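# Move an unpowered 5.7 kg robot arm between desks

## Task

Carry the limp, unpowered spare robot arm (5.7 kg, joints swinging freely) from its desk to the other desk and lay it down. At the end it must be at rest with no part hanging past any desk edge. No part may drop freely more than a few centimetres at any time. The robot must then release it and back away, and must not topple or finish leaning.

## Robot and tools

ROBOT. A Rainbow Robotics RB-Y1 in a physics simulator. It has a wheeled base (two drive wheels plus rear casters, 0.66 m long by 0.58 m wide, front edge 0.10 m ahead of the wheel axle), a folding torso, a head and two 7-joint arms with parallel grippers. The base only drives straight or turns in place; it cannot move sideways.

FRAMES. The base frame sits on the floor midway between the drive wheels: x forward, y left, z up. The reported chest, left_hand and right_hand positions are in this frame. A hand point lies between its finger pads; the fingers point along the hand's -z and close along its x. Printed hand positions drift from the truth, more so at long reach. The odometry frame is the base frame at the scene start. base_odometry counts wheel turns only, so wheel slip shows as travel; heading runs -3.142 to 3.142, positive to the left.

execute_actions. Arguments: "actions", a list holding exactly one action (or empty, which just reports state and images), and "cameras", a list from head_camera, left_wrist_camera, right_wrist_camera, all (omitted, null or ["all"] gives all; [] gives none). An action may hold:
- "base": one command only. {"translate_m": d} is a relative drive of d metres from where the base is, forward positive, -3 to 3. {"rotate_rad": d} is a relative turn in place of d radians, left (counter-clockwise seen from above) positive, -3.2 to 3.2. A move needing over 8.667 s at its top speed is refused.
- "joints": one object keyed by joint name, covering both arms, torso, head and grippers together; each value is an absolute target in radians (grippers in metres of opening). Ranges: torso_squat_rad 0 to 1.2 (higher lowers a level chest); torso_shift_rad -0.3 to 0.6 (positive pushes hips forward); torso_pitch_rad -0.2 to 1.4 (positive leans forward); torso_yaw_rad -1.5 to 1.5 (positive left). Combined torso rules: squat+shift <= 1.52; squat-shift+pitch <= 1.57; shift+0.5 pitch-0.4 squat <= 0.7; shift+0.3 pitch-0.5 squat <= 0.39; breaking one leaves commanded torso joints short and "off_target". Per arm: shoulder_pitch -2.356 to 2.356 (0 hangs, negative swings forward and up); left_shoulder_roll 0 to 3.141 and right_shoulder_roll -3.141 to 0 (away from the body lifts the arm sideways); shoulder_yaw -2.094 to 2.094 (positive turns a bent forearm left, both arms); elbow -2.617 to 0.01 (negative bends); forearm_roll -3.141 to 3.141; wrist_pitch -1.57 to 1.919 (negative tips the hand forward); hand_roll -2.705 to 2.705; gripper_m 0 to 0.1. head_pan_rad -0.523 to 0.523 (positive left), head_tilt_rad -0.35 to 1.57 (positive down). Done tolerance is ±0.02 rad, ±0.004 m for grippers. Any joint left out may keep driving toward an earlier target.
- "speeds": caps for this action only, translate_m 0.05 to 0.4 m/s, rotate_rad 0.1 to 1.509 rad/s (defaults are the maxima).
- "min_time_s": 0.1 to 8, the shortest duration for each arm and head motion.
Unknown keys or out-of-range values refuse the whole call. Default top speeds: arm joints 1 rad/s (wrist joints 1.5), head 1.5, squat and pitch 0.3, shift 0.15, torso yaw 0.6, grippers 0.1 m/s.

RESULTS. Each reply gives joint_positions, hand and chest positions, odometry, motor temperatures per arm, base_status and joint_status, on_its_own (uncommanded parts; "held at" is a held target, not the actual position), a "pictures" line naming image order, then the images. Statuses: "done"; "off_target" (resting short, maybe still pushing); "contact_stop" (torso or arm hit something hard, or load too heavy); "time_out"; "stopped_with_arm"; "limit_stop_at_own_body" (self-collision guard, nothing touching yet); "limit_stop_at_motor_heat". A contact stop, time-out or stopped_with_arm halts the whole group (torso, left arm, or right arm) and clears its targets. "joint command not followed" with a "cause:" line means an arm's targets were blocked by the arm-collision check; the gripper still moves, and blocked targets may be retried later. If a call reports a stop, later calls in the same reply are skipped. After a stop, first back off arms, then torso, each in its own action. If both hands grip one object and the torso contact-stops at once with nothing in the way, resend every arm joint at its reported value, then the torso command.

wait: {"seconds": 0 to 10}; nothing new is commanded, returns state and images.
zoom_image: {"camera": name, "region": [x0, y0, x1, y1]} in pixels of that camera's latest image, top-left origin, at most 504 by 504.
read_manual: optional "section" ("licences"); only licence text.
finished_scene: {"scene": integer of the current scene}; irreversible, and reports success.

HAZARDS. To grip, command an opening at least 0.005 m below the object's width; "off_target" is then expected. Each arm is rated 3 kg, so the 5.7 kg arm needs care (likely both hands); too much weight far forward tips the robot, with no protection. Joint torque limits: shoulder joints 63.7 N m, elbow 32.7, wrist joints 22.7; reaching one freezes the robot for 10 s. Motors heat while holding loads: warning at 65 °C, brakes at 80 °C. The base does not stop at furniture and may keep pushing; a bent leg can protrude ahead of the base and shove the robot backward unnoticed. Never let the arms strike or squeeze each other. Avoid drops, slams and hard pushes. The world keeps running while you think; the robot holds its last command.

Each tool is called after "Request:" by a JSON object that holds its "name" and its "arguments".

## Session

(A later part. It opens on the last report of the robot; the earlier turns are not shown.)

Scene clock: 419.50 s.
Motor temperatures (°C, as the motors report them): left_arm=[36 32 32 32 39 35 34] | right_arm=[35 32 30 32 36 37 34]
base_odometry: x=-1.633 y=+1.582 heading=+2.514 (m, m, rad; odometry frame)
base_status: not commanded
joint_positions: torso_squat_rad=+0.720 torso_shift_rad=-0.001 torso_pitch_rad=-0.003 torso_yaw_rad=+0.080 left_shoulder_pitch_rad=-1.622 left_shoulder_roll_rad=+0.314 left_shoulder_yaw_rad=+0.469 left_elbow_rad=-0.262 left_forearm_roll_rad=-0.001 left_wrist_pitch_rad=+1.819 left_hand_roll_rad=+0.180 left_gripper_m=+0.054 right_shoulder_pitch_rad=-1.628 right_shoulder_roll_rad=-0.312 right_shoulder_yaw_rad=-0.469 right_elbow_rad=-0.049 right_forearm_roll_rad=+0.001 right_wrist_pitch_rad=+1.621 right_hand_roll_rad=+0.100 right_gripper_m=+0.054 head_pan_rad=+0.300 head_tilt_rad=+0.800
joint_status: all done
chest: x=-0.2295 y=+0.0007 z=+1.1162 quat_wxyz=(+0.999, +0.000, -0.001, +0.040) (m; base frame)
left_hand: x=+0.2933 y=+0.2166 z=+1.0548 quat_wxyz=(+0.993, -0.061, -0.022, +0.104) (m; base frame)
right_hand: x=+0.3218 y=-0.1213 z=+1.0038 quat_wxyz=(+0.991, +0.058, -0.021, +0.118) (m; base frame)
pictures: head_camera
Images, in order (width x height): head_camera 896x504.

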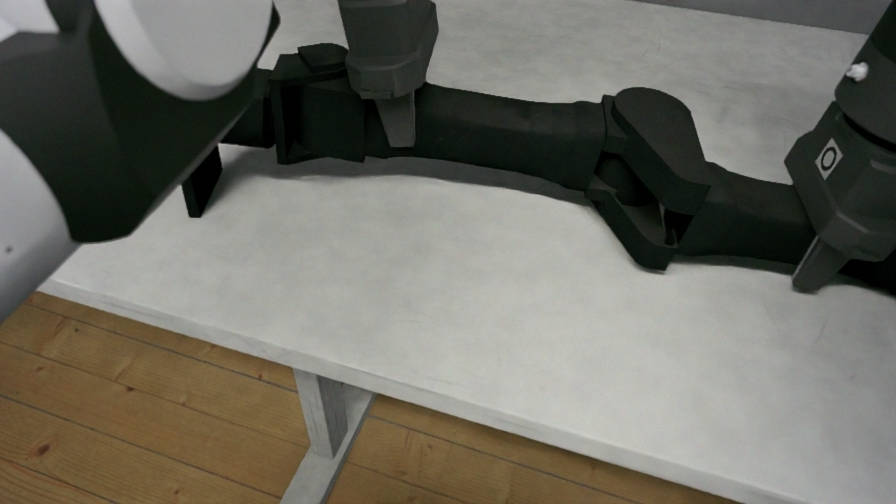

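Request:
{"name": "execute_actions", "arguments": {"actions": [{"joints": {"left_gripper_m": 0.1, "right_gripper_m": 0.1, "head_pan_rad": 0.0}}], "cameras": []}}

Request:
{"name": "execute_actions", "arguments": {"actions": [{"joints": {"torso_squat_rad": 0.3}}], "cameras": []}}

Request:
{"name": "execute_actions", "arguments": {"actions": [{"base": {"translate_m": -0.7}, "joints": {"torso_yaw_rad": 0.0, "head_tilt_rad": 0.45}}], "cameras": []}}

Request:
{"name": "execute_actions", "arguments": {"actions": [{"joints": {"left_shoulder_pitch_rad": 0.0, "left_shoulder_roll_rad": 0.05, "left_shoulder_yaw_rad": 0.0, "left_elbow_rad": -0.15, "left_wrist_pitch_rad": 0.0, "left_hand_roll_rad": 0.0, "right_shoulder_pitch_rad": 0.0, "right_shoulder_roll_rad": -0.05, "right_shoulder_yaw_rad": 0.0, "right_elbow_rad": -0.15, "right_wrist_pitch_rad": 0.0, "right_hand_roll_rad": 0.0}}], "cameras": ["head_camera"]}}

Scene clock: 431.13 s.
Motor temperatures (°C, as the motors report them): left_arm=[35 32 32 32 38 35 34] | right_arm=[35 32 30 32 35 37 34]
base_odometry: x=-1.633 y=+1.582 heading=+2.515 (m, m, rad; odometry frame)
base_status: not commanded
joint_positions: torso_squat_rad=+0.720 torso_shift_rad=-0.001 torso_pitch_rad=-0.002 torso_yaw_rad=+0.080 left_shoulder_pitch_rad=-1.621 left_shoulder_roll_rad=+0.311 left_shoulder_yaw_rad=+0.470 left_elbow_rad=-0.260 left_forearm_roll_rad=+0.000 left_wrist_pitch_rad=+1.820 left_hand_roll_rad=+0.180 left_gripper_m=+0.099 right_shoulder_pitch_rad=-1.629 right_shoulder_roll_rad=-0.310 right_shoulder_yaw_rad=-0.470 right_elbow_rad=-0.050 right_forearm_roll_rad=+0.000 right_wrist_pitch_rad=+1.620 right_hand_roll_rad=+0.100 right_gripper_m=+0.100 head_pan_rad=+0.000 head_tilt_rad=+0.800
joint_status: all done
chest: x=-0.2292 y=+0.0008 z=+1.1162 quat_wxyz=(+0.999, -0.001, -0.001, +0.040) (m; base frame)
left_hand: x=+0.2928 y=+0.2151 z=+1.0527 quat_wxyz=(+0.993, -0.061, -0.019, +0.102) (m; base frame)
right_hand: x=+0.3220 y=-0.1195 z=+1.0037 quat_wxyz=(+0.991, +0.059, -0.021, +0.119) (m; base frame)
pictures: none
No camera images: the call's "cameras" was empty. Leave "cameras" out to get every camera's image.

Scene clock: 433.30 s.
Motor temperatures (°C, as the motors report them): left_arm=[35 32 32 32 38 35 34] | right_arm=[34 32 30 32 35 37 34]
base_odometry: x=-1.633 y=+1.582 heading=+2.515 (m, m, rad; odometry frame)
base_status: not commanded
joint_positions: torso_squat_rad=+0.300 torso_shift_rad=-0.001 torso_pitch_rad=-0.002 torso_yaw_rad=+0.080 left_shoulder_pitch_rad=-1.620 left_shoulder_roll_rad=+0.311 left_shoulder_yaw_rad=+0.470 left_elbow_rad=-0.260 left_forearm_roll_rad=+0.000 left_wrist_pitch_rad=+1.820 left_hand_roll_rad=+0.180 left_gripper_m=+0.099 right_shoulder_pitch_rad=-1.629 right_shoulder_roll_rad=-0.310 right_shoulder_yaw_rad=-0.470 right_elbow_rad=-0.050 right_forearm_roll_rad=+0.000 right_wrist_pitch_rad=+1.620 right_hand_roll_rad=+0.100 right_gripper_m=+0.100 head_pan_rad=+0.000 head_tilt_rad=+0.800
joint_status: all done
chest: x=-0.2293 y=+0.0009 z=+1.2587 quat_wxyz=(+0.999, -0.001, -0.001, +0.040) (m; base frame)
left_hand: x=+0.2927 y=+0.2152 z=+1.1950 quat_wxyz=(+0.993, -0.061, -0.019, +0.102) (m; base frame)
right_hand: x=+0.3219 y=-0.1193 z=+1.1462 quat_wxyz=(+0.991, +0.059, -0.021, +0.119) (m; base frame)
pictures: none
No camera images: the call's "cameras" was empty. Leave "cameras" out to get every camera's image.

Scene clock: 436.37 s.
Motor temperatures (°C, as the motors report them): left_arm=[35 32 32 32 38 35 34] | right_arm=[34 32 30 32 35 37 34]
base_odometry: x=-1.067 y=+1.171 heading=+2.514 (m, m, rad; odometry frame)
base_status: done
joint_positions: torso_squat_rad=+0.300 torso_shift_rad=-0.001 torso_pitch_rad=-0.002 torso_yaw_rad=+0.000 left_shoulder_pitch_rad=-1.620 left_shoulder_roll_rad=+0.310 left_shoulder_yaw_rad=+0.470 left_elbow_rad=-0.260 left_forearm_roll_rad=+0.000 left_wrist_pitch_rad=+1.820 left_hand_roll_rad=+0.180 left_gripper_m=+0.099 right_shoulder_pitch_rad=-1.629 right_shoulder_roll_rad=-0.310 right_shoulder_yaw_rad=-0.470 right_elbow_rad=-0.050 right_forearm_roll_rad=+0.000 right_wrist_pitch_rad=+1.620 right_hand_roll_rad=+0.100 right_gripper_m=+0.100 head_pan_rad=+0.000 head_tilt_rad=+0.450
joint_status: all done
chest: x=-0.2294 y=+0.0009 z=+1.2587 quat_wxyz=(+1.000, -0.001, -0.001, +0.000) (m; base frame)
left_hand: x=+0.3079 y=+0.1726 z=+1.1951 quat_wxyz=(+0.996, -0.062, -0.016, +0.062) (m; base frame)
right_hand: x=+0.3105 y=-0.1628 z=+1.1464 quat_wxyz=(+0.995, +0.058, -0.024, +0.079) (m; base frame)
pictures: none
No camera images: the call's "cameras" was empty. Leave "cameras" out to get every camera's image.

Scene clock: 438.87 s.
Motor temperatures (°C, as the motors report them): left_arm=[35 32 32 32 38 35 34] | right_arm=[34 32 30 32 35 37 34]
base_odometry: x=-1.067 y=+1.171 heading=+2.514 (m, m, rad; odometry frame)
base_status: not commanded
joint_positions: torso_squat_rad=+0.300 torso_shift_rad=-0.001 torso_pitch_rad=-0.002 torso_yaw_rad=+0.000 left_shoulder_pitch_rad=+0.000 left_shoulder_roll_rad=+0.050 left_shoulder_yaw_rad=+0.000 left_elbow_rad=-0.150 left_forearm_roll_rad=+0.000 left_wrist_pitch_rad=+0.000 left_hand_roll_rad=+0.000 left_gripper_m=+0.099 right_shoulder_pitch_rad=+0.000 right_shoulder_roll_rad=-0.050 right_shoulder_yaw_rad=+0.000 right_elbow_rad=-0.150 right_forearm_roll_rad=+0.000 right_wrist_pitch_rad=+0.000 right_hand_roll_rad=+0.000 right_gripper_m=+0.100 head_pan_rad=+0.000 head_tilt_rad=+0.450
joint_status: all done
chest: x=-0.2293 y=+0.0009 z=+1.2587 quat_wxyz=(+1.000, -0.001, -0.001, +0.000) (m; base frame)
left_hand: x=-0.1548 y=+0.2584 z=+0.5778 quat_wxyz=(+0.997, +0.024, -0.076, -0.002) (m; base frame)
right_hand: x=-0.1549 y=-0.2579 z=+0.5783 quat_wxyz=(+0.997, -0.025, -0.076, +0.002) (m; base frame)
pictures: head_camera
Images, in order (width x height): head_camera 896x504.

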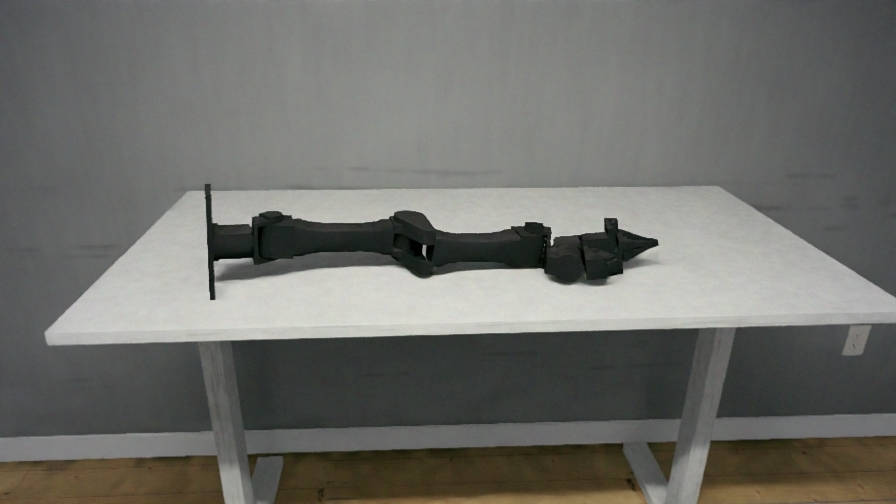

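The arm lies fully on the desk.

Request:
{"name": "finished_scene", "arguments": {"scene": 1}}

The scene is finished: the task was done.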